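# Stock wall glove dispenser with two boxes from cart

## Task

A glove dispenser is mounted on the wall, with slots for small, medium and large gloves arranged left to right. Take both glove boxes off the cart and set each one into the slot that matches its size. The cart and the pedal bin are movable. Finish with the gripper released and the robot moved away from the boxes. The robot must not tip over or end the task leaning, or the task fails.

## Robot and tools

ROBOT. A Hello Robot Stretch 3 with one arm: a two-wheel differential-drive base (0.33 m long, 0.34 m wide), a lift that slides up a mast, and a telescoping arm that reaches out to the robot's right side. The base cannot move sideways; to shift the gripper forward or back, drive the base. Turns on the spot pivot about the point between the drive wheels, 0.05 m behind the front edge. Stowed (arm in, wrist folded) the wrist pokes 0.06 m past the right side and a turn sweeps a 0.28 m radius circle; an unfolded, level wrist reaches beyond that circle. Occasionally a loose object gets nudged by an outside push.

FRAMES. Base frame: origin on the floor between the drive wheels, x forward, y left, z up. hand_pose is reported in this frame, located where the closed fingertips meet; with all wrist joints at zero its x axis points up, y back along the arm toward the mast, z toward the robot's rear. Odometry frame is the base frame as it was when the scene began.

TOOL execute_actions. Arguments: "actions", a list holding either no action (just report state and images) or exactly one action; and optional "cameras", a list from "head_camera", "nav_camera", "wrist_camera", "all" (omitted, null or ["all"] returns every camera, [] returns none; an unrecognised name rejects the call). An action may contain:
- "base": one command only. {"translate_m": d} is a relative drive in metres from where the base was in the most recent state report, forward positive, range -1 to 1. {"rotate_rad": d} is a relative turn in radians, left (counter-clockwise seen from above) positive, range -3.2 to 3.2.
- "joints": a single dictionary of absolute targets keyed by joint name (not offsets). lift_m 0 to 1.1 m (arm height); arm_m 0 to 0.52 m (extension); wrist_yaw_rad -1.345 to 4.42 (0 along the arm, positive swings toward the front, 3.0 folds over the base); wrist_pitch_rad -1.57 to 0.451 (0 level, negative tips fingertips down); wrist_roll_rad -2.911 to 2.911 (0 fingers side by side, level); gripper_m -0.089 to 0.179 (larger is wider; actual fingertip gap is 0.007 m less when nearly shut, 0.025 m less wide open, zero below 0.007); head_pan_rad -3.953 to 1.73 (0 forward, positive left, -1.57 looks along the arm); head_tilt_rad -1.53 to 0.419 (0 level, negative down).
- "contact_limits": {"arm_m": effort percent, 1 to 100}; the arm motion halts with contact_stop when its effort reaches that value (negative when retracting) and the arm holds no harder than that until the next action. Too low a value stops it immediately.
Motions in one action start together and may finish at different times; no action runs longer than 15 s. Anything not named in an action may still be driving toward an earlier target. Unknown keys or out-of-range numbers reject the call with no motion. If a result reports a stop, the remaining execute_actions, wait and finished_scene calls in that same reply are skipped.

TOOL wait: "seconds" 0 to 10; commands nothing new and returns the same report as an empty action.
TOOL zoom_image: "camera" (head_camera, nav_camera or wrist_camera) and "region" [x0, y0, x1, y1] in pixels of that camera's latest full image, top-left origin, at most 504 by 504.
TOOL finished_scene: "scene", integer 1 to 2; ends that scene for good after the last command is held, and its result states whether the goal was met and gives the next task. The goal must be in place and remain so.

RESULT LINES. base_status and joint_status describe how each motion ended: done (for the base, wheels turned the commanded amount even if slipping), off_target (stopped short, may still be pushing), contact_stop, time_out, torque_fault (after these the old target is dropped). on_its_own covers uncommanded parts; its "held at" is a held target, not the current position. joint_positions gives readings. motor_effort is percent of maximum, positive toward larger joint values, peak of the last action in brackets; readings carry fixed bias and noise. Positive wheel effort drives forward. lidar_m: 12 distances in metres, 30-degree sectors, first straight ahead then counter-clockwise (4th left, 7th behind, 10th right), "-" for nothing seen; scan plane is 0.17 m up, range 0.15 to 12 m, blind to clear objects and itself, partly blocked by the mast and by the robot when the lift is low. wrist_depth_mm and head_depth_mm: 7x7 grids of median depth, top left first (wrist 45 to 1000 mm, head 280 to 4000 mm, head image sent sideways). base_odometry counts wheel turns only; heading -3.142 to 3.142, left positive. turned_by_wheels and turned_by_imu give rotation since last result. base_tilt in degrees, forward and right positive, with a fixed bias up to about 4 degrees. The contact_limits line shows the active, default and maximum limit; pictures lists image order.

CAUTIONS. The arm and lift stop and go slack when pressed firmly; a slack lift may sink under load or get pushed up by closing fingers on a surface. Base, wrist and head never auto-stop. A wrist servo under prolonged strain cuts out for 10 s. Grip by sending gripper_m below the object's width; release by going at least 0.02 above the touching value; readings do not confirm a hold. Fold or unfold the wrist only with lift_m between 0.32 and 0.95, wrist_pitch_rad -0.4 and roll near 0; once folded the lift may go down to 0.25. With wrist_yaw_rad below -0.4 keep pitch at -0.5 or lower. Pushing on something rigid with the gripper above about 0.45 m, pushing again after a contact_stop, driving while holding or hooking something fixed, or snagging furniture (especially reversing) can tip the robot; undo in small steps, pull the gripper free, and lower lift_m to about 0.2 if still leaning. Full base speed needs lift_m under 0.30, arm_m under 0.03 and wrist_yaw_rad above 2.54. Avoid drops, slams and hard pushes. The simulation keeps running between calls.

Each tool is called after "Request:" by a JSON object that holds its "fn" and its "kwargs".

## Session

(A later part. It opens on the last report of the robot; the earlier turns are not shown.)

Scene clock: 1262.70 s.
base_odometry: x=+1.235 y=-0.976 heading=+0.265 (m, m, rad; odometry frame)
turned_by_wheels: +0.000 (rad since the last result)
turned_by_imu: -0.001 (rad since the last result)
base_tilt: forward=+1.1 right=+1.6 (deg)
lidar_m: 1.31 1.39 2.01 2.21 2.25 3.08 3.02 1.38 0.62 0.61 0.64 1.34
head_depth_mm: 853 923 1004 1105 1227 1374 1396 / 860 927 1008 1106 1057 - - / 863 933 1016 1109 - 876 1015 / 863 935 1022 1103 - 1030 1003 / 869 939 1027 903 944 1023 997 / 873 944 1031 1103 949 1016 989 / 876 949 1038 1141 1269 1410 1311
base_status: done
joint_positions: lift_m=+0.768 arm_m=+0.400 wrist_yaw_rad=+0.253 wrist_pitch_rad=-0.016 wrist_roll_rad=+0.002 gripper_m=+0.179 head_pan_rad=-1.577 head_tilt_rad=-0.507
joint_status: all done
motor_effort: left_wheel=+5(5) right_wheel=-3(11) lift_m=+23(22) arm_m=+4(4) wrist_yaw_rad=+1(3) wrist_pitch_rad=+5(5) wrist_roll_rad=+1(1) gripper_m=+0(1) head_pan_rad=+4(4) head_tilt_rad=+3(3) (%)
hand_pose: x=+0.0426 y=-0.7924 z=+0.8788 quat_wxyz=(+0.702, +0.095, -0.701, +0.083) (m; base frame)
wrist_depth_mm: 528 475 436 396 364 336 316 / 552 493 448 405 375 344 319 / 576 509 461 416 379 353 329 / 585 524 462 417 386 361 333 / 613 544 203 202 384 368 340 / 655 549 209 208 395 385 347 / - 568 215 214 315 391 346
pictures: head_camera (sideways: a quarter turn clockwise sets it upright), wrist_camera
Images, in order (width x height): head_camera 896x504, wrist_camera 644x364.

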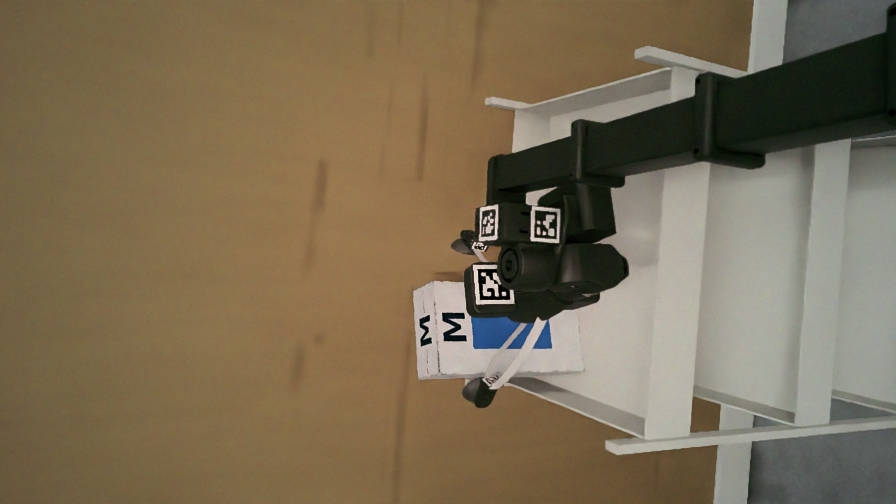

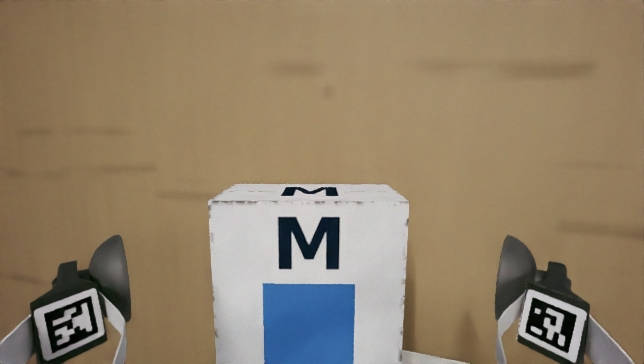

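Request:
{"fn": "execute_actions", "kwargs": {"actions": [{"base": {"translate_m": 0.03}, "joints": {"arm_m": 0.493}}], "cameras": ["head_camera", "wrist_camera"]}}

Scene clock: 1271.47 s.
base_odometry: x=+1.264 y=-0.968 heading=+0.265 (m, m, rad; odometry frame)
turned_by_wheels: +0.000 (rad since the last result)
turned_by_imu: -0.001 (rad since the last result)
base_tilt: forward=+1.1 right=+1.6 (deg)
lidar_m: 1.28 1.36 1.97 2.21 2.25 3.10 3.06 1.38 0.63 0.61 1.11 1.31
head_depth_mm: 857 924 1009 1104 1222 1326 1409 / 859 928 1013 1111 1041 - - / 864 933 1017 1102 942 956 1010 / 866 939 1020 1088 967 1029 1002 / 870 938 1027 918 952 1024 997 / 874 946 1032 1130 1210 1015 1108 / 877 950 1037 1145 1272 1434 1319
base_status: done
joint_positions: lift_m=+0.768 arm_m=+0.493 wrist_yaw_rad=+0.254 wrist_pitch_rad=-0.016 wrist_roll_rad=+0.002 gripper_m=+0.179 head_pan_rad=-1.577 head_tilt_rad=-0.507
joint_status: all done
motor_effort: left_wheel=+5(9) right_wheel=-3(6) lift_m=+23(22) arm_m=+4(3) wrist_yaw_rad=+0(1) wrist_pitch_rad=+5(5) wrist_roll_rad=+1(1) gripper_m=+1(0) head_pan_rad=+4(4) head_tilt_rad=+2(3) (%)
hand_pose: x=+0.0428 y=-0.8854 z=+0.8787 quat_wxyz=(+0.702, +0.095, -0.701, +0.084) (m; base frame)
wrist_depth_mm: 413 372 334 305 279 259 241 / 421 377 344 316 285 264 247 / 437 392 355 323 293 272 252 / 456 405 362 327 301 278 257 / 469 409 134 134 135 277 261 / 500 106 106 106 106 107 265 / - 109 109 109 109 110 268
pictures: head_camera (sideways: a quarter turn clockwise sets it upright), wrist_camera
Images, in order (width x height): head_camera 896x504, wrist_camera 644x364.

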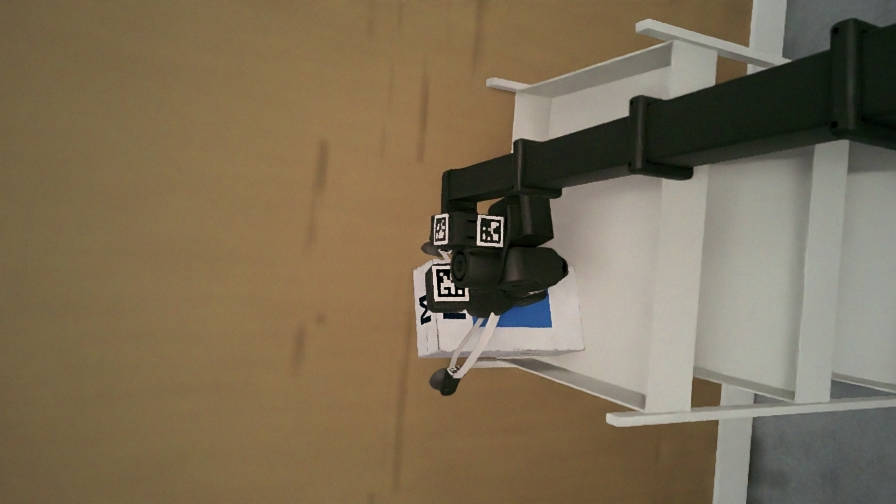

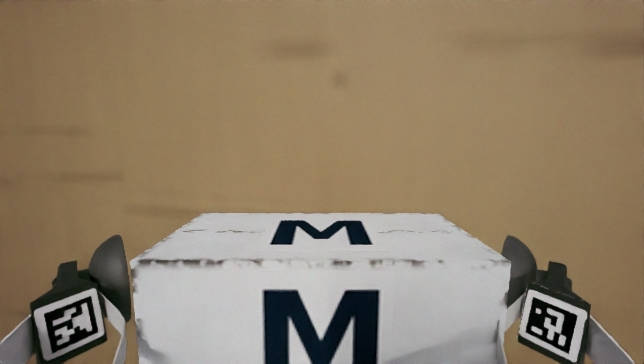

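Request:
{"fn": "execute_actions", "kwargs": {"actions": [{"joints": {"gripper_m": 0.085}}], "cameras": ["head_camera", "wrist_camera"]}}

Scene clock: 1285.03 s.
base_odometry: x=+1.264 y=-0.968 heading=+0.265 (m, m, rad; odometry frame)
turned_by_wheels: +0.000 (rad since the last result)
turned_by_imu: -0.001 (rad since the last result)
base_tilt: forward=+1.1 right=+1.5 (deg)
lidar_m: 1.28 1.36 1.97 2.21 2.24 3.11 3.05 1.38 0.63 0.61 1.11 1.31
head_depth_mm: 856 926 1007 1105 1224 1325 1403 / 860 930 1011 1113 1041 - - / 861 933 1017 1099 943 955 1010 / 866 938 1023 1077 965 1028 1001 / 872 943 1030 926 956 1023 993 / 873 948 1030 1135 1213 1014 1110 / 879 953 1039 1142 1270 1441 1311
base_status: not commanded
joint_positions: lift_m=+0.768 arm_m=+0.493 wrist_yaw_rad=+0.252 wrist_pitch_rad=-0.016 wrist_roll_rad=+0.002 gripper_m=+0.086 head_pan_rad=-1.577 head_tilt_rad=-0.507
joint_status: all done
motor_effort: left_wheel=+2(5) right_wheel=+1(3) lift_m=+22(23) arm_m=+4(4) wrist_yaw_rad=+2(2) wrist_pitch_rad=+5(5) wrist_roll_rad=+1(1) gripper_m=-20(94) head_pan_rad=+4(4) head_tilt_rad=+2(3) (%)
hand_pose: x=+0.0423 y=-0.8855 z=+0.8787 quat_wxyz=(+0.702, +0.095, -0.701, +0.083) (m; base frame)
wrist_depth_mm: 407 365 334 305 281 259 242 / 415 377 344 315 287 267 248 / 437 391 351 320 294 273 250 / 454 403 359 328 300 278 257 / 465 418 123 123 124 280 261 / 481 124 124 123 124 279 266 / 509 441 125 125 126 291 271
pictures: head_camera (sideways: a quarter turn clockwise sets it upright), wrist_camera
Images, in order (width x height): head_camera 896x504, wrist_camera 644x364.

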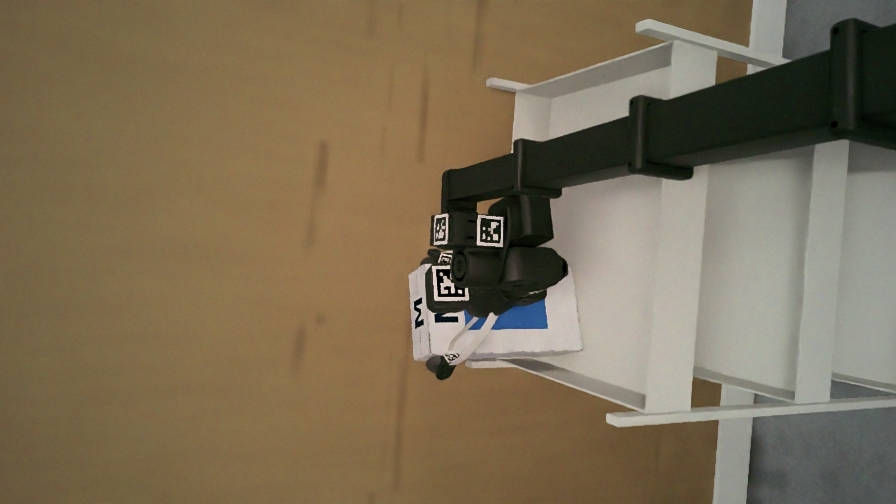

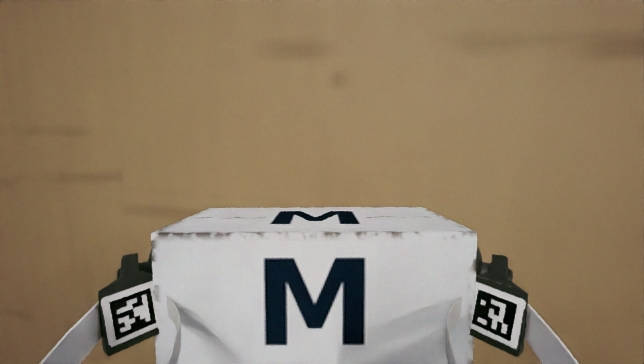

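Request:
{"fn": "execute_actions", "kwargs": {"actions": [{"joints": {"lift_m": 0.99}}], "cameras": ["head_camera"]}}

Request:
{"fn": "execute_actions", "kwargs": {"actions": [{"joints": {"arm_m": 0.02, "wrist_yaw_rad": -0.07, "wrist_pitch_rad": 0.2, "head_pan_rad": -0.5, "head_tilt_rad": -0.5}}]}}

Scene clock: 1295.93 s.
base_odometry: x=+1.264 y=-0.968 heading=+0.265 (m, m, rad; odometry frame)
turned_by_wheels: +0.000 (rad since the last result)
turned_by_imu: -0.001 (rad since the last result)
base_tilt: forward=+1.1 right=+1.6 (deg)
lidar_m: 1.28 1.36 1.97 2.21 2.25 3.08 3.05 1.38 0.63 0.61 1.10 1.30
head_depth_mm: 857 925 981 - 1247 1328 1365 / 859 930 - 1122 1022 888 963 / 861 919 1043 1118 1018 880 1009 / 866 926 - 1110 1009 1030 1003 / 869 941 823 872 994 1021 996 / 875 946 1034 1135 1211 1017 1109 / 879 951 1039 1141 1268 1433 1314
base_status: not commanded
joint_positions: lift_m=+0.990 arm_m=+0.493 wrist_yaw_rad=+0.253 wrist_pitch_rad=-0.057 wrist_roll_rad=+0.002 gripper_m=+0.086 head_pan_rad=-1.577 head_tilt_rad=-0.507
joint_status: all done
motor_effort: left_wheel=+4(4) right_wheel=-2(2) lift_m=+30(32) arm_m=+4(4) wrist_yaw_rad=+2(1) wrist_pitch_rad=+17(17) wrist_roll_rad=+1(1) gripper_m=-19(20) head_pan_rad=+4(4) head_tilt_rad=+2(2) (%)
hand_pose: x=+0.0423 y=-0.8841 z=+1.0898 quat_wxyz=(+0.703, +0.110, -0.699, +0.069) (m; base frame)
wrist_depth_mm: 401 359 326 299 275 256 239 / 413 379 339 309 283 263 244 / 438 389 348 323 293 269 250 / 461 405 364 328 301 278 258 / 477 424 124 124 124 284 264 / 503 124 125 124 125 284 269 / 539 456 126 126 126 300 278
pictures: head_camera (sideways: a quarter turn clockwise sets it upright)
Images, in order (width x height): head_camera 896x504.

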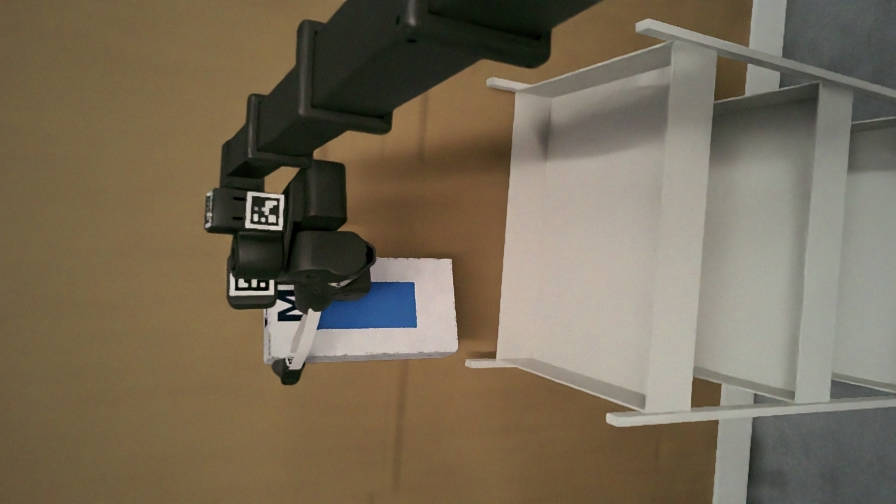

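Scene clock: 1300.60 s.
base_odometry: x=+1.264 y=-0.968 heading=+0.265 (m, m, rad; odometry frame)
turned_by_wheels: +0.000 (rad since the last result)
turned_by_imu: -0.001 (rad since the last result)
base_tilt: forward=+1.1 right=+1.6 (deg)
lidar_m: 1.28 1.36 1.97 2.20 2.25 3.11 3.08 1.38 0.63 0.62 1.11 1.30
head_depth_mm: 1286 1341 1387 1446 1511 1547 1372 / 1315 1439 1554 1668 1760 1651 1361 / 1250 1370 1512 1680 1873 1634 1353 / 1195 1301 1423 1580 1768 1628 1340 / 1138 1234 1352 1490 1661 1615 1333 / 1094 1178 1281 1410 1559 1596 1323 / 1048 1129 1223 1336 1466 1548 1314
base_status: not commanded
joint_positions: lift_m=+0.990 arm_m=+0.020 wrist_yaw_rad=-0.070 wrist_pitch_rad=+0.136 wrist_roll_rad=+0.002 gripper_m=+0.086 head_pan_rad=-0.507 head_tilt_rad=-0.507
joint_status: wrist_pitch_rad off_target (ended at +0.136, target +0.200); the others done
motor_effort: left_wheel=+3(6) right_wheel=-3(5) lift_m=+31(30) arm_m=-3(6) wrist_yaw_rad=+1(3) wrist_pitch_rad=+19(22) wrist_roll_rad=+1(1) gripper_m=-19(18) head_pan_rad=+4(47) head_tilt_rad=+2(3) (%)
hand_pose: x=-0.0393 y=-0.4217 z=+1.1394 quat_wxyz=(+0.706, -0.072, -0.704, +0.023) (m; base frame)
wrist_depth_mm: 792 817 797 790 808 810 819 / 791 786 792 804 814 810 816 / 786 798 802 800 807 814 808 / 783 791 807 802 806 804 820 / 799 825 124 124 125 825 812 / 794 125 125 125 125 814 816 / 806 805 125 125 126 805 826
pictures: head_camera (sideways: a quarter turn clockwise sets it upright), nav_camera (sideways: a quarter turn counterclockwise sets it upright), wrist_camera
Images, in order (width x height): head_camera 896x504, nav_camera 672x504, wrist_camera 644x364.

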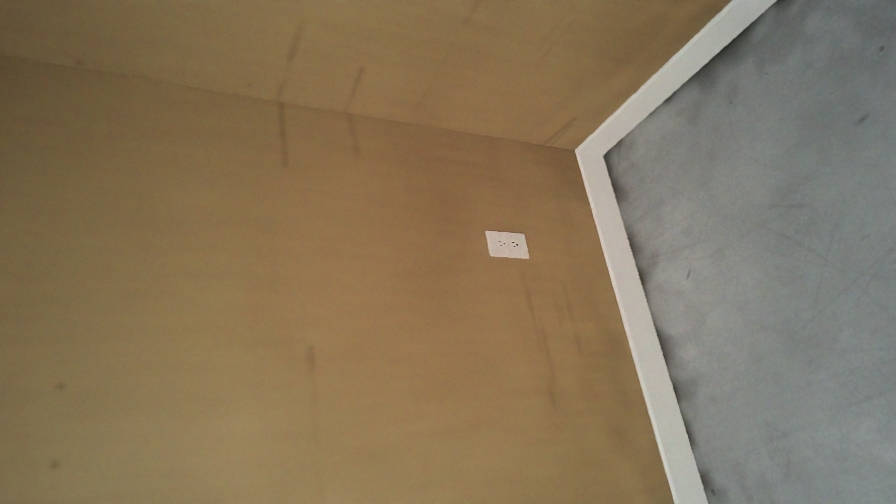

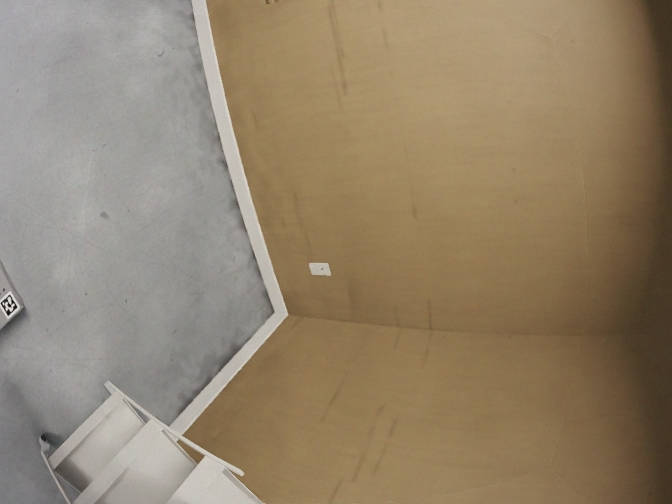

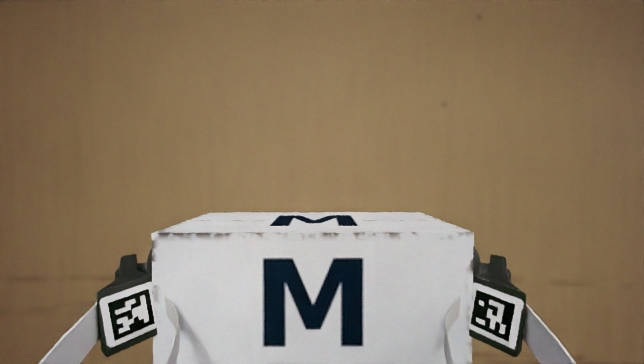

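Request:
{"fn": "execute_actions", "kwargs": {"actions": [{"base": {"rotate_rad": 0.927}, "joints": {"head_pan_rad": -0.6, "head_tilt_rad": -0.6}}], "cameras": []}}

Request:
{"fn": "execute_actions", "kwargs": {"actions": [{"base": {"translate_m": 1.0}}], "cameras": ["head_camera", "nav_camera"]}}

Scene clock: 1348.60 s.
base_odometry: x=+1.264 y=-0.968 heading=+1.192 (m, m, rad; odometry frame)
turned_by_wheels: +0.927 (rad since the last result)
turned_by_imu: +0.934 (rad since the last result)
base_tilt: forward=+1.1 right=+1.6 (deg)
lidar_m: 1.74 2.72 2.21 2.88 3.16 1.55 0.65 0.61 0.63 1.34 1.28 1.31
head_depth_mm: 1041 1127 1226 1350 1497 1546 1300 / 1077 1169 1278 1413 1579 1538 1291 / 1115 1217 1333 1482 1663 1520 1280 / 1158 1268 1395 1556 1732 1505 1268 / 1203 1327 1467 1642 1777 1501 1265 / 1261 1380 1524 1748 1829 1487 1255 / 1309 1446 1509 1849 1817 1477 1251
base_status: done
joint_positions: lift_m=+0.990 arm_m=+0.020 wrist_yaw_rad=-0.070 wrist_pitch_rad=+0.136 wrist_roll_rad=+0.002 gripper_m=+0.086 head_pan_rad=-0.593 head_tilt_rad=-0.592
joint_status: all done
motor_effort: left_wheel=-4(9) right_wheel=+6(13) lift_m=+30(31) arm_m=-3(3) wrist_yaw_rad=+0(1) wrist_pitch_rad=+19(19) wrist_roll_rad=+1(1) gripper_m=-19(19) head_pan_rad=-3(14) head_tilt_rad=-3(11) (%)
hand_pose: x=-0.0394 y=-0.4217 z=+1.1394 quat_wxyz=(+0.706, -0.072, -0.704, +0.023) (m; base frame)
wrist_depth_mm: 847 964 - - - 840 704 / 842 962 - - - 848 683 / 837 969 - - - 845 693 / 846 966 - - - 838 696 / 853 961 124 124 125 815 697 / 840 124 125 125 125 776 690 / 839 930 125 125 126 792 691
pictures: none
No camera images: the call's "cameras" was empty. Leave "cameras" out to get every camera's image.

Scene clock: 1359.67 s.
base_odometry: x=+1.634 y=-0.039 heading=+1.192 (m, m, rad; odometry frame)
turned_by_wheels: +0.000 (rad since the last result)
turned_by_imu: +0.002 (rad since the last result)
base_tilt: forward=+1.1 right=+1.6 (deg)
lidar_m: 1.01 1.88 1.71 1.74 3.60 2.80 1.53 1.50 1.10 0.78 0.74 0.76
head_depth_mm: 586 633 691 758 840 941 1084 / 606 657 720 791 870 1005 1152 / 629 685 754 810 805 1068 1205 / 654 714 788 874 962 1141 1248 / 681 747 828 925 1057 1228 1266 / 710 780 871 984 1125 1322 1251 / 740 821 918 1043 1208 1384 1246
base_status: done
joint_positions: lift_m=+0.990 arm_m=+0.020 wrist_yaw_rad=-0.070 wrist_pitch_rad=+0.136 wrist_roll_rad=+0.002 gripper_m=+0.086 head_pan_rad=-0.593 head_tilt_rad=-0.592
joint_status: not commanded
motor_effort: left_wheel=-5(5) right_wheel=+6(13) lift_m=+30(31) arm_m=-3(3) wrist_yaw_rad=+1(1) wrist_pitch_rad=+19(19) wrist_roll_rad=+1(1) gripper_m=-19(19) head_pan_rad=-3(3) head_tilt_rad=-3(3) (%)
hand_pose: x=-0.0394 y=-0.4217 z=+1.1394 quat_wxyz=(+0.706, -0.072, -0.704, +0.023) (m; base frame)
wrist_depth_mm: 418 479 563 696 914 - - / 416 478 564 693 892 - - / 417 475 563 712 912 - - / 413 477 574 697 907 - - / 419 471 124 124 125 - - / 417 125 124 124 125 - - / 410 448 125 125 125 - -
pictures: head_camera (sideways: a quarter turn clockwise sets it upright), nav_camera (sideways: a quarter turn counterclockwise sets it upright)
Images, in order (width x height): head_camera 896x504, nav_camera 672x504.

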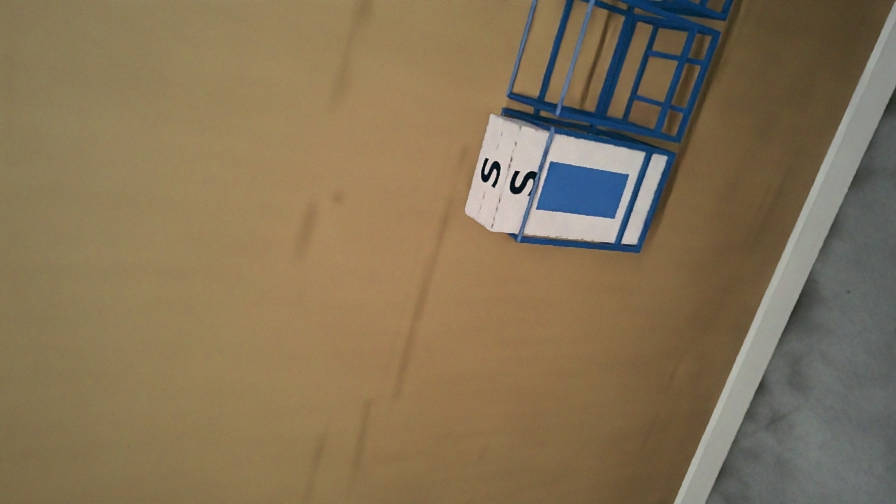

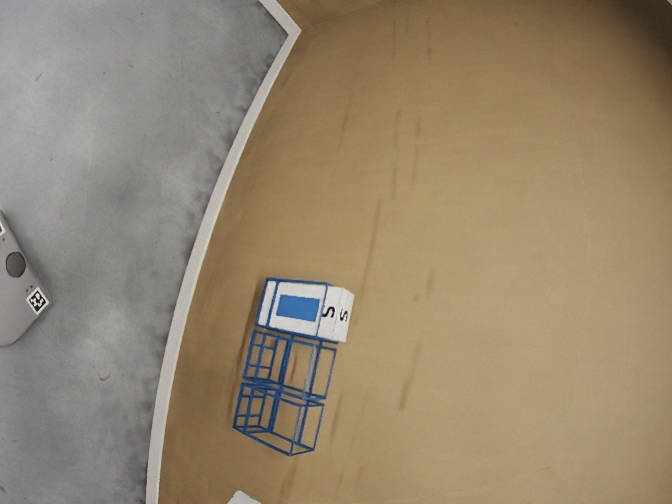

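Request:
{"fn": "execute_actions", "kwargs": {"actions": [{"base": {"translate_m": 0.05}}], "cameras": []}}

Request:
{"fn": "execute_actions", "kwargs": {"actions": [{"base": {"rotate_rad": 0.57}, "joints": {"head_pan_rad": -1.5, "head_tilt_rad": -0.6}}]}}

Scene clock: 1366.87 s.
base_odometry: x=+1.652 y=+0.008 heading=+1.191 (m, m, rad; odometry frame)
turned_by_wheels: +0.000 (rad since the last result)
turned_by_imu: -0.001 (rad since the last result)
base_tilt: forward=+1.1 right=+1.6 (deg)
lidar_m: 0.98 1.84 1.74 1.70 3.63 2.85 1.58 1.54 1.06 0.75 0.72 0.74
head_depth_mm: 563 609 663 729 807 899 1042 / 584 633 691 764 742 932 1110 / 605 658 722 793 772 1030 1184 / 629 686 758 845 950 1096 1222 / 653 717 795 893 1012 1179 1266 / 682 750 836 943 1084 1273 1253 / 712 788 884 1004 1163 1367 1248
base_status: done
joint_positions: lift_m=+0.990 arm_m=+0.020 wrist_yaw_rad=-0.070 wrist_pitch_rad=+0.136 wrist_roll_rad=+0.002 gripper_m=+0.086 head_pan_rad=-0.593 head_tilt_rad=-0.592
joint_status: not commanded
motor_effort: left_wheel=-5(7) right_wheel=+6(13) lift_m=+30(31) arm_m=-3(3) wrist_yaw_rad=+1(0) wrist_pitch_rad=+19(19) wrist_roll_rad=+1(1) gripper_m=-19(19) head_pan_rad=-3(3) head_tilt_rad=-3(4) (%)
hand_pose: x=-0.0393 y=-0.4217 z=+1.1394 quat_wxyz=(+0.706, -0.072, -0.704, +0.023) (m; base frame)
wrist_depth_mm: 398 454 534 653 845 - - / 395 454 537 660 868 - - / 395 459 536 661 857 - - / 395 450 536 664 867 - - / 398 444 124 124 125 - - / 397 124 124 125 125 - - / 385 427 125 125 125 - -
pictures: none
No camera images: the call's "cameras" was empty. Leave "cameras" out to get every camera's image.

Scene clock: 1368.77 s.
base_odometry: x=+1.652 y=+0.008 heading=+1.761 (m, m, rad; odometry frame)
turned_by_wheels: +0.570 (rad since the last result)
turned_by_imu: +0.575 (rad since the last result)
base_tilt: forward=+1.1 right=+1.6 (deg)
lidar_m: 1.84 1.71 1.76 3.61 2.72 1.55 1.54 1.01 0.74 0.71 0.74 1.02
head_depth_mm: 571 626 660 - - - - / 576 630 386 - - - - / 579 633 381 - - - 1208 / 581 639 379 415 486 1046 1210 / 585 642 711 773 777 1059 1205 / 589 648 717 794 870 1067 1208 / 594 652 724 814 930 1083 1216
base_status: done
joint_positions: lift_m=+0.990 arm_m=+0.020 wrist_yaw_rad=-0.070 wrist_pitch_rad=+0.136 wrist_roll_rad=+0.002 gripper_m=+0.086 head_pan_rad=-1.493 head_tilt_rad=-0.592
joint_status: all done
motor_effort: left_wheel=-4(10) right_wheel=+6(14) lift_m=+30(30) arm_m=-3(3) wrist_yaw_rad=+2(0) wrist_pitch_rad=+19(19) wrist_roll_rad=+1(1) gripper_m=-19(20) head_pan_rad=-3(45) head_tilt_rad=-3(3) (%)
hand_pose: x=-0.0394 y=-0.4217 z=+1.1394 quat_wxyz=(+0.706, -0.072, -0.704, +0.023) (m; base frame)
wrist_depth_mm: 427 438 451 458 472 487 495 / 432 438 448 463 477 487 501 / 431 441 451 466 474 483 501 / 431 436 452 459 478 490 502 / 434 442 124 125 124 490 502 / 426 124 124 124 125 493 498 / 429 434 125 125 125 486 504
pictures: head_camera (sideways: a quarter turn clockwise sets it upright), nav_camera (sideways: a quarter turn counterclockwise sets it upright), wrist_camera
Images, in order (width x height): head_camera 896x504, nav_camera 672x504, wrist_camera 644x364.

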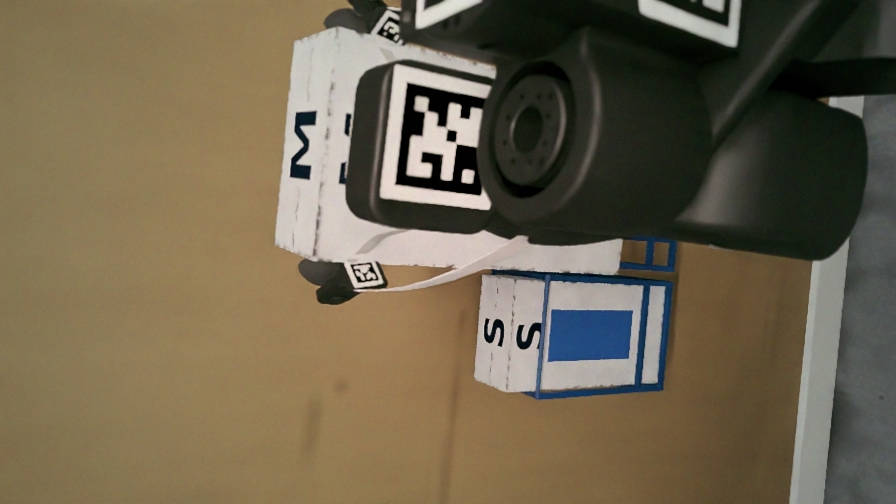

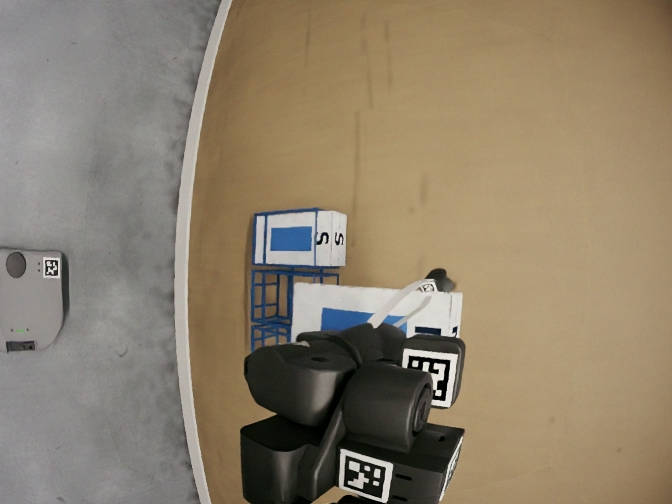

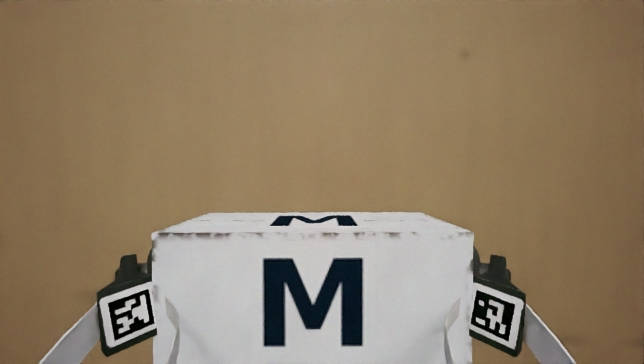

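Request:
{"fn": "execute_actions", "kwargs": {"actions": [{"joints": {"arm_m": 0.245, "lift_m": 0.93, "wrist_yaw_rad": 0.01, "head_pan_rad": -1.57, "head_tilt_rad": -0.75}}]}}

Scene clock: 1399.60 s.
base_odometry: x=+1.652 y=+0.008 heading=+1.761 (m, m, rad; odometry frame)
turned_by_wheels: +0.000 (rad since the last result)
turned_by_imu: -0.001 (rad since the last result)
base_tilt: forward=+1.1 right=+1.6 (deg)
lidar_m: 1.84 1.70 1.76 3.60 2.73 1.55 1.54 1.01 0.74 0.72 0.74 1.02
head_depth_mm: 593 655 - - 1063 1300 1208 / 592 643 - 903 1065 1298 1201 / 592 633 - 889 1066 1291 1190 / 592 577 - 912 1067 1290 1186 / 593 634 733 761 1073 1288 1176 / 594 668 760 761 1067 1281 1174 / 594 667 763 891 1071 1273 1167
base_status: not commanded
joint_positions: lift_m=+0.930 arm_m=+0.245 wrist_yaw_rad=+0.010 wrist_pitch_rad=+0.137 wrist_roll_rad=+0.002 gripper_m=+0.086 head_pan_rad=-1.563 head_tilt_rad=-0.741
joint_status: all done
motor_effort: left_wheel=-4(4) right_wheel=+6(7) lift_m=+26(28) arm_m=+4(5) wrist_yaw_rad=+0(5) wrist_pitch_rad=+19(19) wrist_roll_rad=+1(1) gripper_m=-20(19) head_pan_rad=-3(12) head_tilt_rad=-4(15) (%)
hand_pose: x=-0.0190 y=-0.6469 z=+1.0797 quat_wxyz=(+0.705, -0.045, -0.706, +0.051) (m; base frame)
wrist_depth_mm: 228 229 229 229 231 230 229 / 228 229 231 230 231 230 231 / 229 229 229 230 231 232 232 / 230 229 229 230 231 232 233 / 230 230 124 124 125 232 233 / 231 125 124 124 125 232 232 / 231 230 125 125 126 233 232
pictures: head_camera (sideways: a quarter turn clockwise sets it upright), nav_camera (sideways: a quarter turn counterclockwise sets it upright), wrist_camera
Images, in order (width x height): head_camera 896x504, nav_camera 672x504, wrist_camera 644x364.

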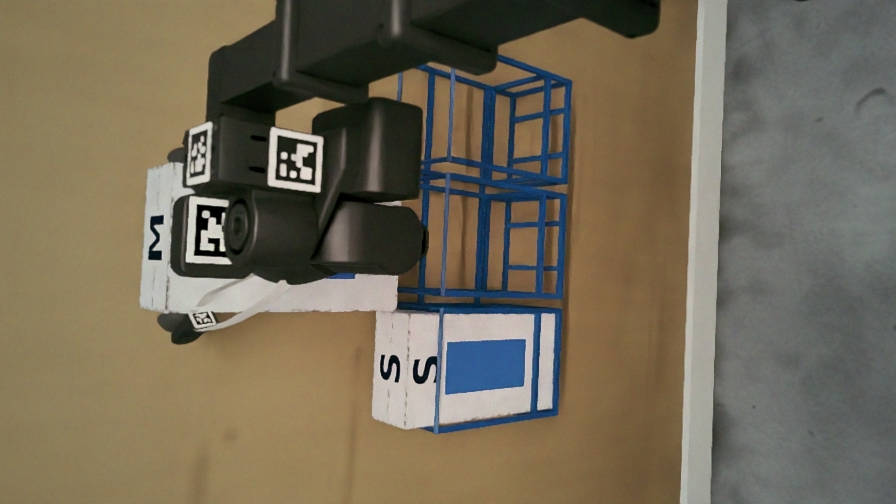

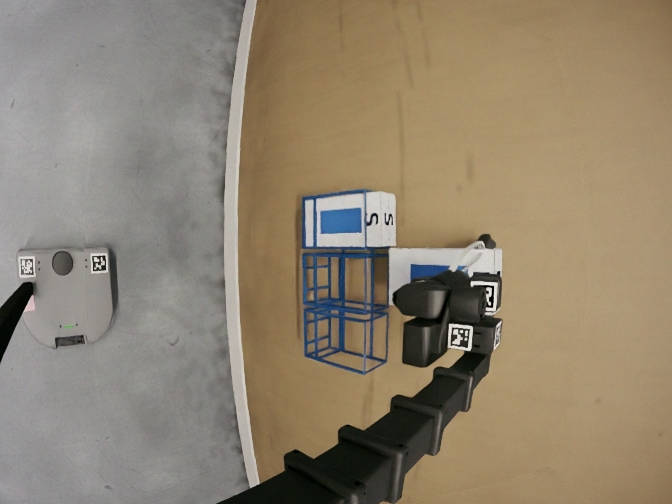

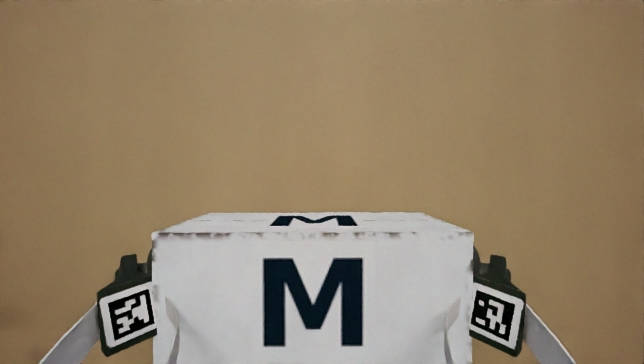

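Request:
{"fn": "zoom_image", "kwargs": {"camera": "head_camera", "region": [330, 140, 610, 360]}}

Region (330, 140, 610, 360) of head_camera's 896x504 image, scaled by 1.800, with more detail than that image has; it fills the top 396 rows of this view, and the rest is white.

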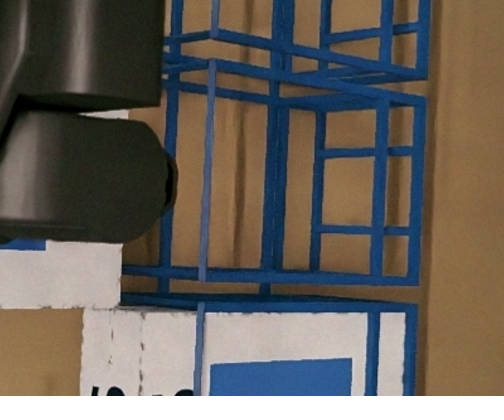

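Request:
{"fn": "execute_actions", "kwargs": {"actions": [{"base": {"translate_m": -0.026}, "joints": {"arm_m": 0.259, "lift_m": 0.885}}], "cameras": ["head_camera", "wrist_camera"]}}

Request:
{"fn": "zoom_image", "kwargs": {"camera": "head_camera", "region": [330, 140, 610, 360]}}

Scene clock: 1458.40 s.
base_odometry: x=+1.657 y=-0.018 heading=+1.761 (m, m, rad; odometry frame)
turned_by_wheels: +0.000 (rad since the last result)
turned_by_imu: -0.001 (rad since the last result)
base_tilt: forward=+1.1 right=+1.6 (deg)
lidar_m: 1.87 1.72 1.79 3.61 2.69 1.53 1.52 1.01 0.74 0.72 0.74 1.02
head_depth_mm: 592 665 745 - - - 1225 / 593 664 - 924 1095 1294 1198 / 592 640 - 924 1067 1288 1191 / 593 633 - 925 1066 1288 1185 / 594 645 731 815 1068 1287 1177 / 594 666 763 760 1069 1281 1173 / 595 668 762 872 1068 1274 1164
base_status: done
joint_positions: lift_m=+0.885 arm_m=+0.259 wrist_yaw_rad=+0.010 wrist_pitch_rad=+0.137 wrist_roll_rad=+0.002 gripper_m=+0.086 head_pan_rad=-1.563 head_tilt_rad=-0.741
joint_status: all done
motor_effort: left_wheel=-3(10) right_wheel=+6(9) lift_m=+25(25) arm_m=+3(3) wrist_yaw_rad=+1(0) wrist_pitch_rad=+19(19) wrist_roll_rad=+1(1) gripper_m=-19(20) head_pan_rad=-3(3) head_tilt_rad=-3(3) (%)
hand_pose: x=-0.0190 y=-0.6609 z=+1.0348 quat_wxyz=(+0.705, -0.045, -0.706, +0.051) (m; base frame)
wrist_depth_mm: 215 215 215 215 216 215 216 / 214 215 215 215 216 217 217 / 214 214 216 216 217 217 218 / 213 215 216 216 217 216 217 / 216 215 124 124 125 218 217 / 215 124 125 124 125 215 218 / 216 215 125 125 126 217 218
pictures: head_camera (sideways: a quarter turn clockwise sets it upright), wrist_camera
Images, in order (width x height): head_camera 896x504, wrist_camera 644x364.

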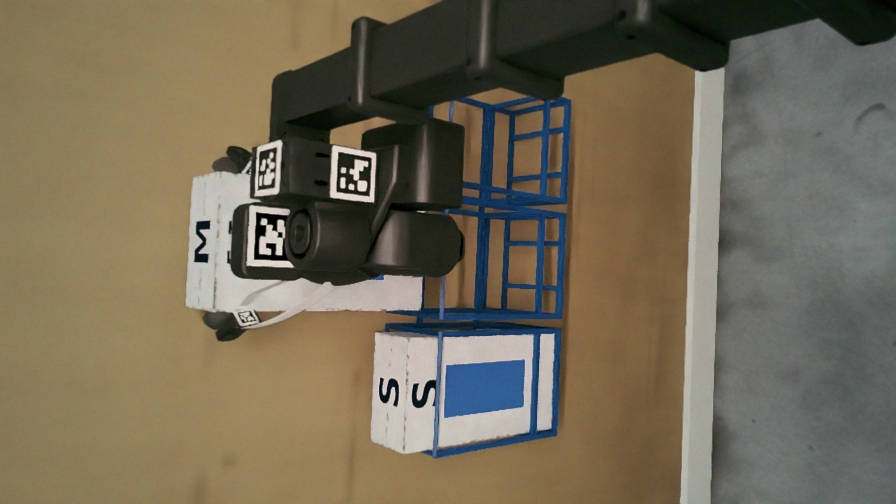

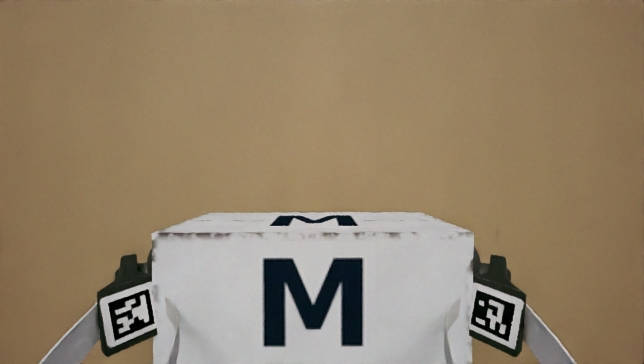

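Region (330, 140, 610, 360) of head_camera's 896x504 image, scaled by 1.800, with more detail than that image has; it fills the top 396 rows of this view, and the rest is white.

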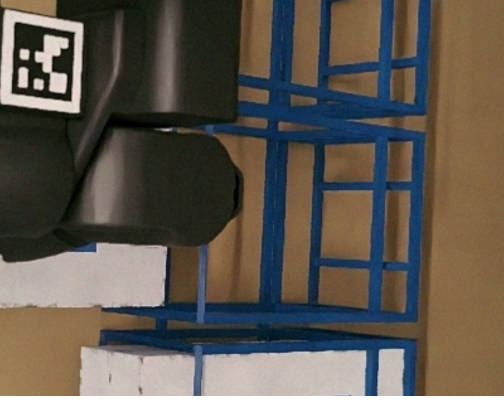

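Request:
{"fn": "execute_actions", "kwargs": {"actions": [{"joints": {"lift_m": 0.83}}], "cameras": ["head_camera", "wrist_camera"]}}

Request:
{"fn": "zoom_image", "kwargs": {"camera": "head_camera", "region": [330, 140, 610, 360]}}

Scene clock: 1474.67 s.
base_odometry: x=+1.657 y=-0.018 heading=+1.761 (m, m, rad; odometry frame)
turned_by_wheels: +0.000 (rad since the last result)
turned_by_imu: -0.001 (rad since the last result)
base_tilt: forward=+1.1 right=+1.6 (deg)
lidar_m: 1.86 1.71 1.79 3.60 2.69 1.53 1.51 1.01 0.74 0.71 0.74 1.02
head_depth_mm: 592 666 760 866 - - - / 592 667 746 - 1066 1303 1201 / 593 666 688 - 1082 1293 1190 / 592 666 637 - 1068 1285 1184 / 592 667 725 776 1071 1287 1178 / 593 667 762 760 1070 1278 1171 / 594 667 763 869 1068 1272 1166
base_status: not commanded
joint_positions: lift_m=+0.830 arm_m=+0.259 wrist_yaw_rad=+0.010 wrist_pitch_rad=+0.137 wrist_roll_rad=+0.002 gripper_m=+0.086 head_pan_rad=-1.563 head_tilt_rad=-0.741
joint_status: all done
motor_effort: left_wheel=-4(4) right_wheel=+6(6) lift_m=+26(25) arm_m=+3(4) wrist_yaw_rad=+0(1) wrist_pitch_rad=+19(19) wrist_roll_rad=+1(1) gripper_m=-18(18) head_pan_rad=-3(3) head_tilt_rad=-4(4) (%)
hand_pose: x=-0.0189 y=-0.6609 z=+0.9798 quat_wxyz=(+0.705, -0.045, -0.706, +0.052) (m; base frame)
wrist_depth_mm: 214 215 216 215 215 216 216 / 213 215 215 215 217 215 217 / 215 215 215 216 216 217 217 / 214 215 216 217 217 216 218 / 215 214 124 125 125 217 218 / 215 125 125 125 125 218 218 / 216 216 125 125 126 218 218
pictures: head_camera (sideways: a quarter turn clockwise sets it upright), wrist_camera
Images, in order (width x height): head_camera 896x504, wrist_camera 644x364.

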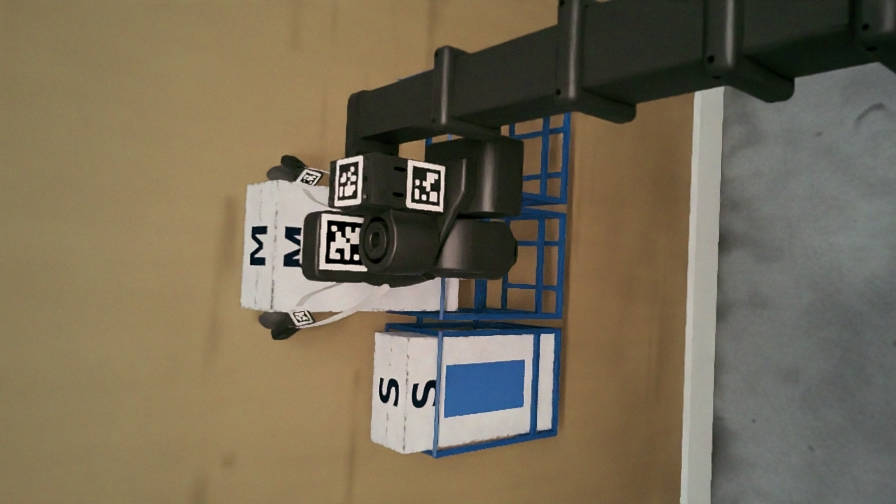

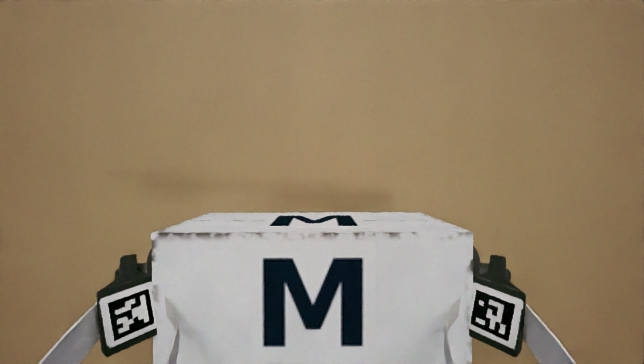

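Region (330, 140, 610, 360) of head_camera's 896x504 image, scaled by 1.800, with more detail than that image has; it fills the top 396 rows of this view, and the rest is white.

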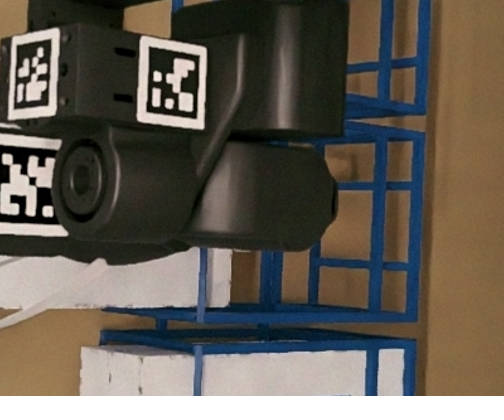

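Request:
{"fn": "execute_actions", "kwargs": {"actions": [{"joints": {"lift_m": 0.73}}], "cameras": ["head_camera", "wrist_camera"]}}

Scene clock: 1489.90 s.
base_odometry: x=+1.657 y=-0.018 heading=+1.761 (m, m, rad; odometry frame)
turned_by_wheels: +0.000 (rad since the last result)
turned_by_imu: -0.001 (rad since the last result)
base_tilt: forward=+1.1 right=+1.6 (deg)
lidar_m: 1.87 1.72 1.80 3.61 2.68 1.53 1.51 1.01 0.74 0.71 0.74 1.02
head_depth_mm: 591 665 760 888 1065 1300 1255 / 592 667 761 861 1021 - - / 593 666 745 847 1147 1287 1189 / 593 667 727 - 1127 1289 1185 / 594 666 745 778 1066 1288 1175 / 594 667 763 759 1069 1278 1174 / 594 667 761 869 1067 1276 1167
base_status: not commanded
joint_positions: lift_m=+0.730 arm_m=+0.259 wrist_yaw_rad=+0.010 wrist_pitch_rad=+0.137 wrist_roll_rad=+0.002 gripper_m=+0.086 head_pan_rad=-1.563 head_tilt_rad=-0.741
joint_status: all done
motor_effort: left_wheel=-4(4) right_wheel=+6(6) lift_m=+26(24) arm_m=+4(4) wrist_yaw_rad=+0(1) wrist_pitch_rad=+19(19) wrist_roll_rad=+1(1) gripper_m=-19(18) head_pan_rad=-3(3) head_tilt_rad=-3(4) (%)
hand_pose: x=-0.0189 y=-0.6609 z=+0.8798 quat_wxyz=(+0.705, -0.045, -0.706, +0.052) (m; base frame)
wrist_depth_mm: 214 215 215 215 217 216 217 / 214 214 215 216 216 216 218 / 214 215 215 216 217 215 217 / 215 214 216 215 216 217 218 / 215 215 124 125 125 218 218 / 214 125 124 125 125 219 218 / 178 146 125 125 126 214 218
pictures: head_camera (sideways: a quarter turn clockwise sets it upright), wrist_camera
Images, in order (width x height): head_camera 896x504, wrist_camera 644x364.

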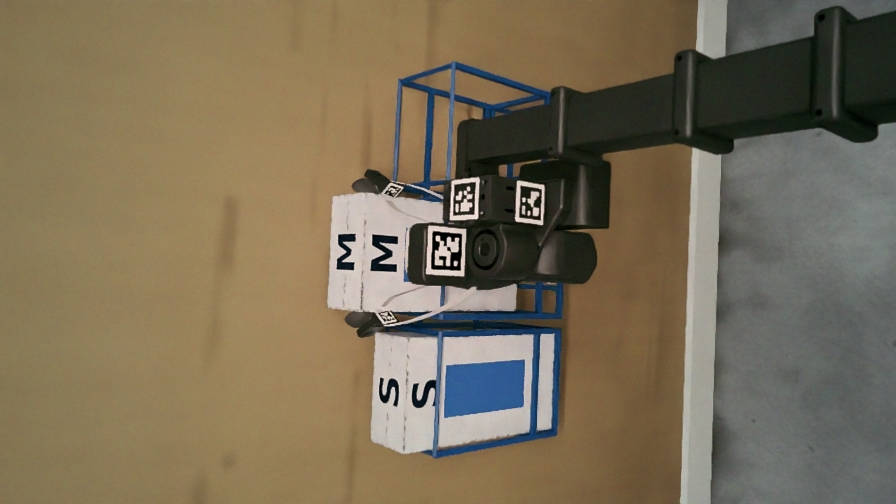

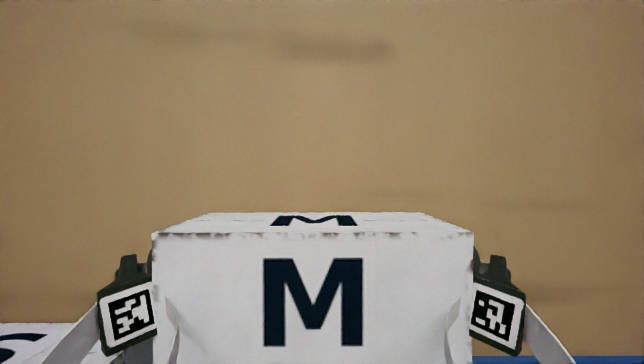

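Request:
{"fn": "execute_actions", "kwargs": {"actions": [{"joints": {"lift_m": 0.70}}], "cameras": ["head_camera", "wrist_camera"]}}

Request:
{"fn": "zoom_image", "kwargs": {"camera": "head_camera", "region": [320, 150, 600, 370]}}

Scene clock: 1495.50 s.
base_odometry: x=+1.657 y=-0.018 heading=+1.761 (m, m, rad; odometry frame)
turned_by_wheels: +0.000 (rad since the last result)
turned_by_imu: -0.001 (rad since the last result)
base_tilt: forward=+1.1 right=+1.6 (deg)
lidar_m: 1.86 1.72 1.80 3.62 2.69 1.53 1.52 1.01 0.74 0.71 0.74 1.02
head_depth_mm: 593 665 760 886 1062 1303 1231 / 593 666 760 885 1035 - - / 593 665 761 848 - 1288 1191 / 593 666 746 733 - 1286 1184 / 593 667 747 770 1066 1294 1179 / 593 666 761 760 1069 1281 1173 / 594 667 761 870 1068 1276 1166
base_status: not commanded
joint_positions: lift_m=+0.700 arm_m=+0.259 wrist_yaw_rad=+0.010 wrist_pitch_rad=+0.137 wrist_roll_rad=+0.002 gripper_m=+0.086 head_pan_rad=-1.563 head_tilt_rad=-0.741
joint_status: all done
motor_effort: left_wheel=-3(3) right_wheel=+6(6) lift_m=+25(26) arm_m=+4(4) wrist_yaw_rad=+0(0) wrist_pitch_rad=+19(19) wrist_roll_rad=+1(0) gripper_m=-21(19) head_pan_rad=-3(3) head_tilt_rad=-5(4) (%)
hand_pose: x=-0.0188 y=-0.6609 z=+0.8498 quat_wxyz=(+0.705, -0.045, -0.706, +0.052) (m; base frame)
wrist_depth_mm: 215 214 216 216 215 217 217 / 215 213 215 215 216 216 216 / 214 214 216 215 217 216 218 / 215 216 217 216 216 217 217 / 214 216 124 125 125 218 217 / 155 124 124 124 125 218 218 / - 135 125 125 125 213 217
pictures: head_camera (sideways: a quarter turn clockwise sets it upright), wrist_camera
Images, in order (width x height): head_camera 896x504, wrist_camera 644x364.

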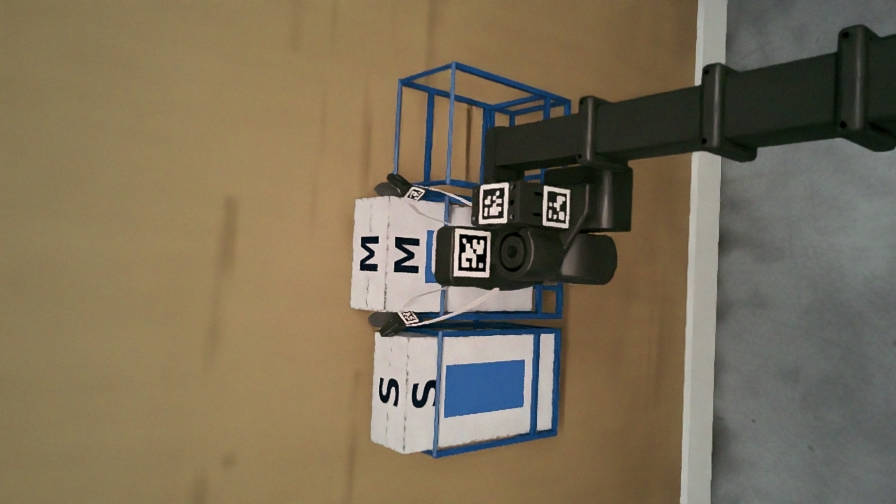

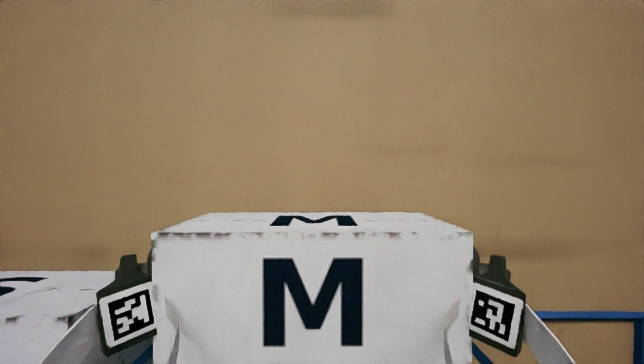

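Region (320, 150, 600, 370) of head_camera's 896x504 image, scaled by 1.800, with more detail than that image has; it fills the top 396 rows of this view, and the rest is white.

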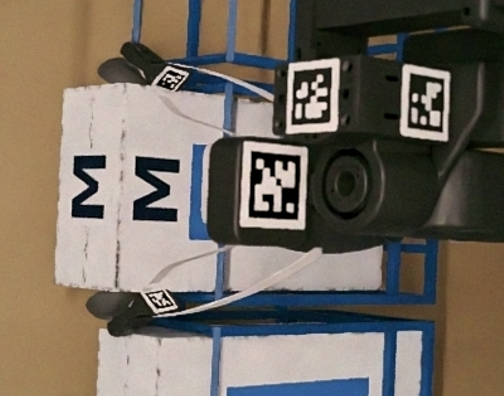

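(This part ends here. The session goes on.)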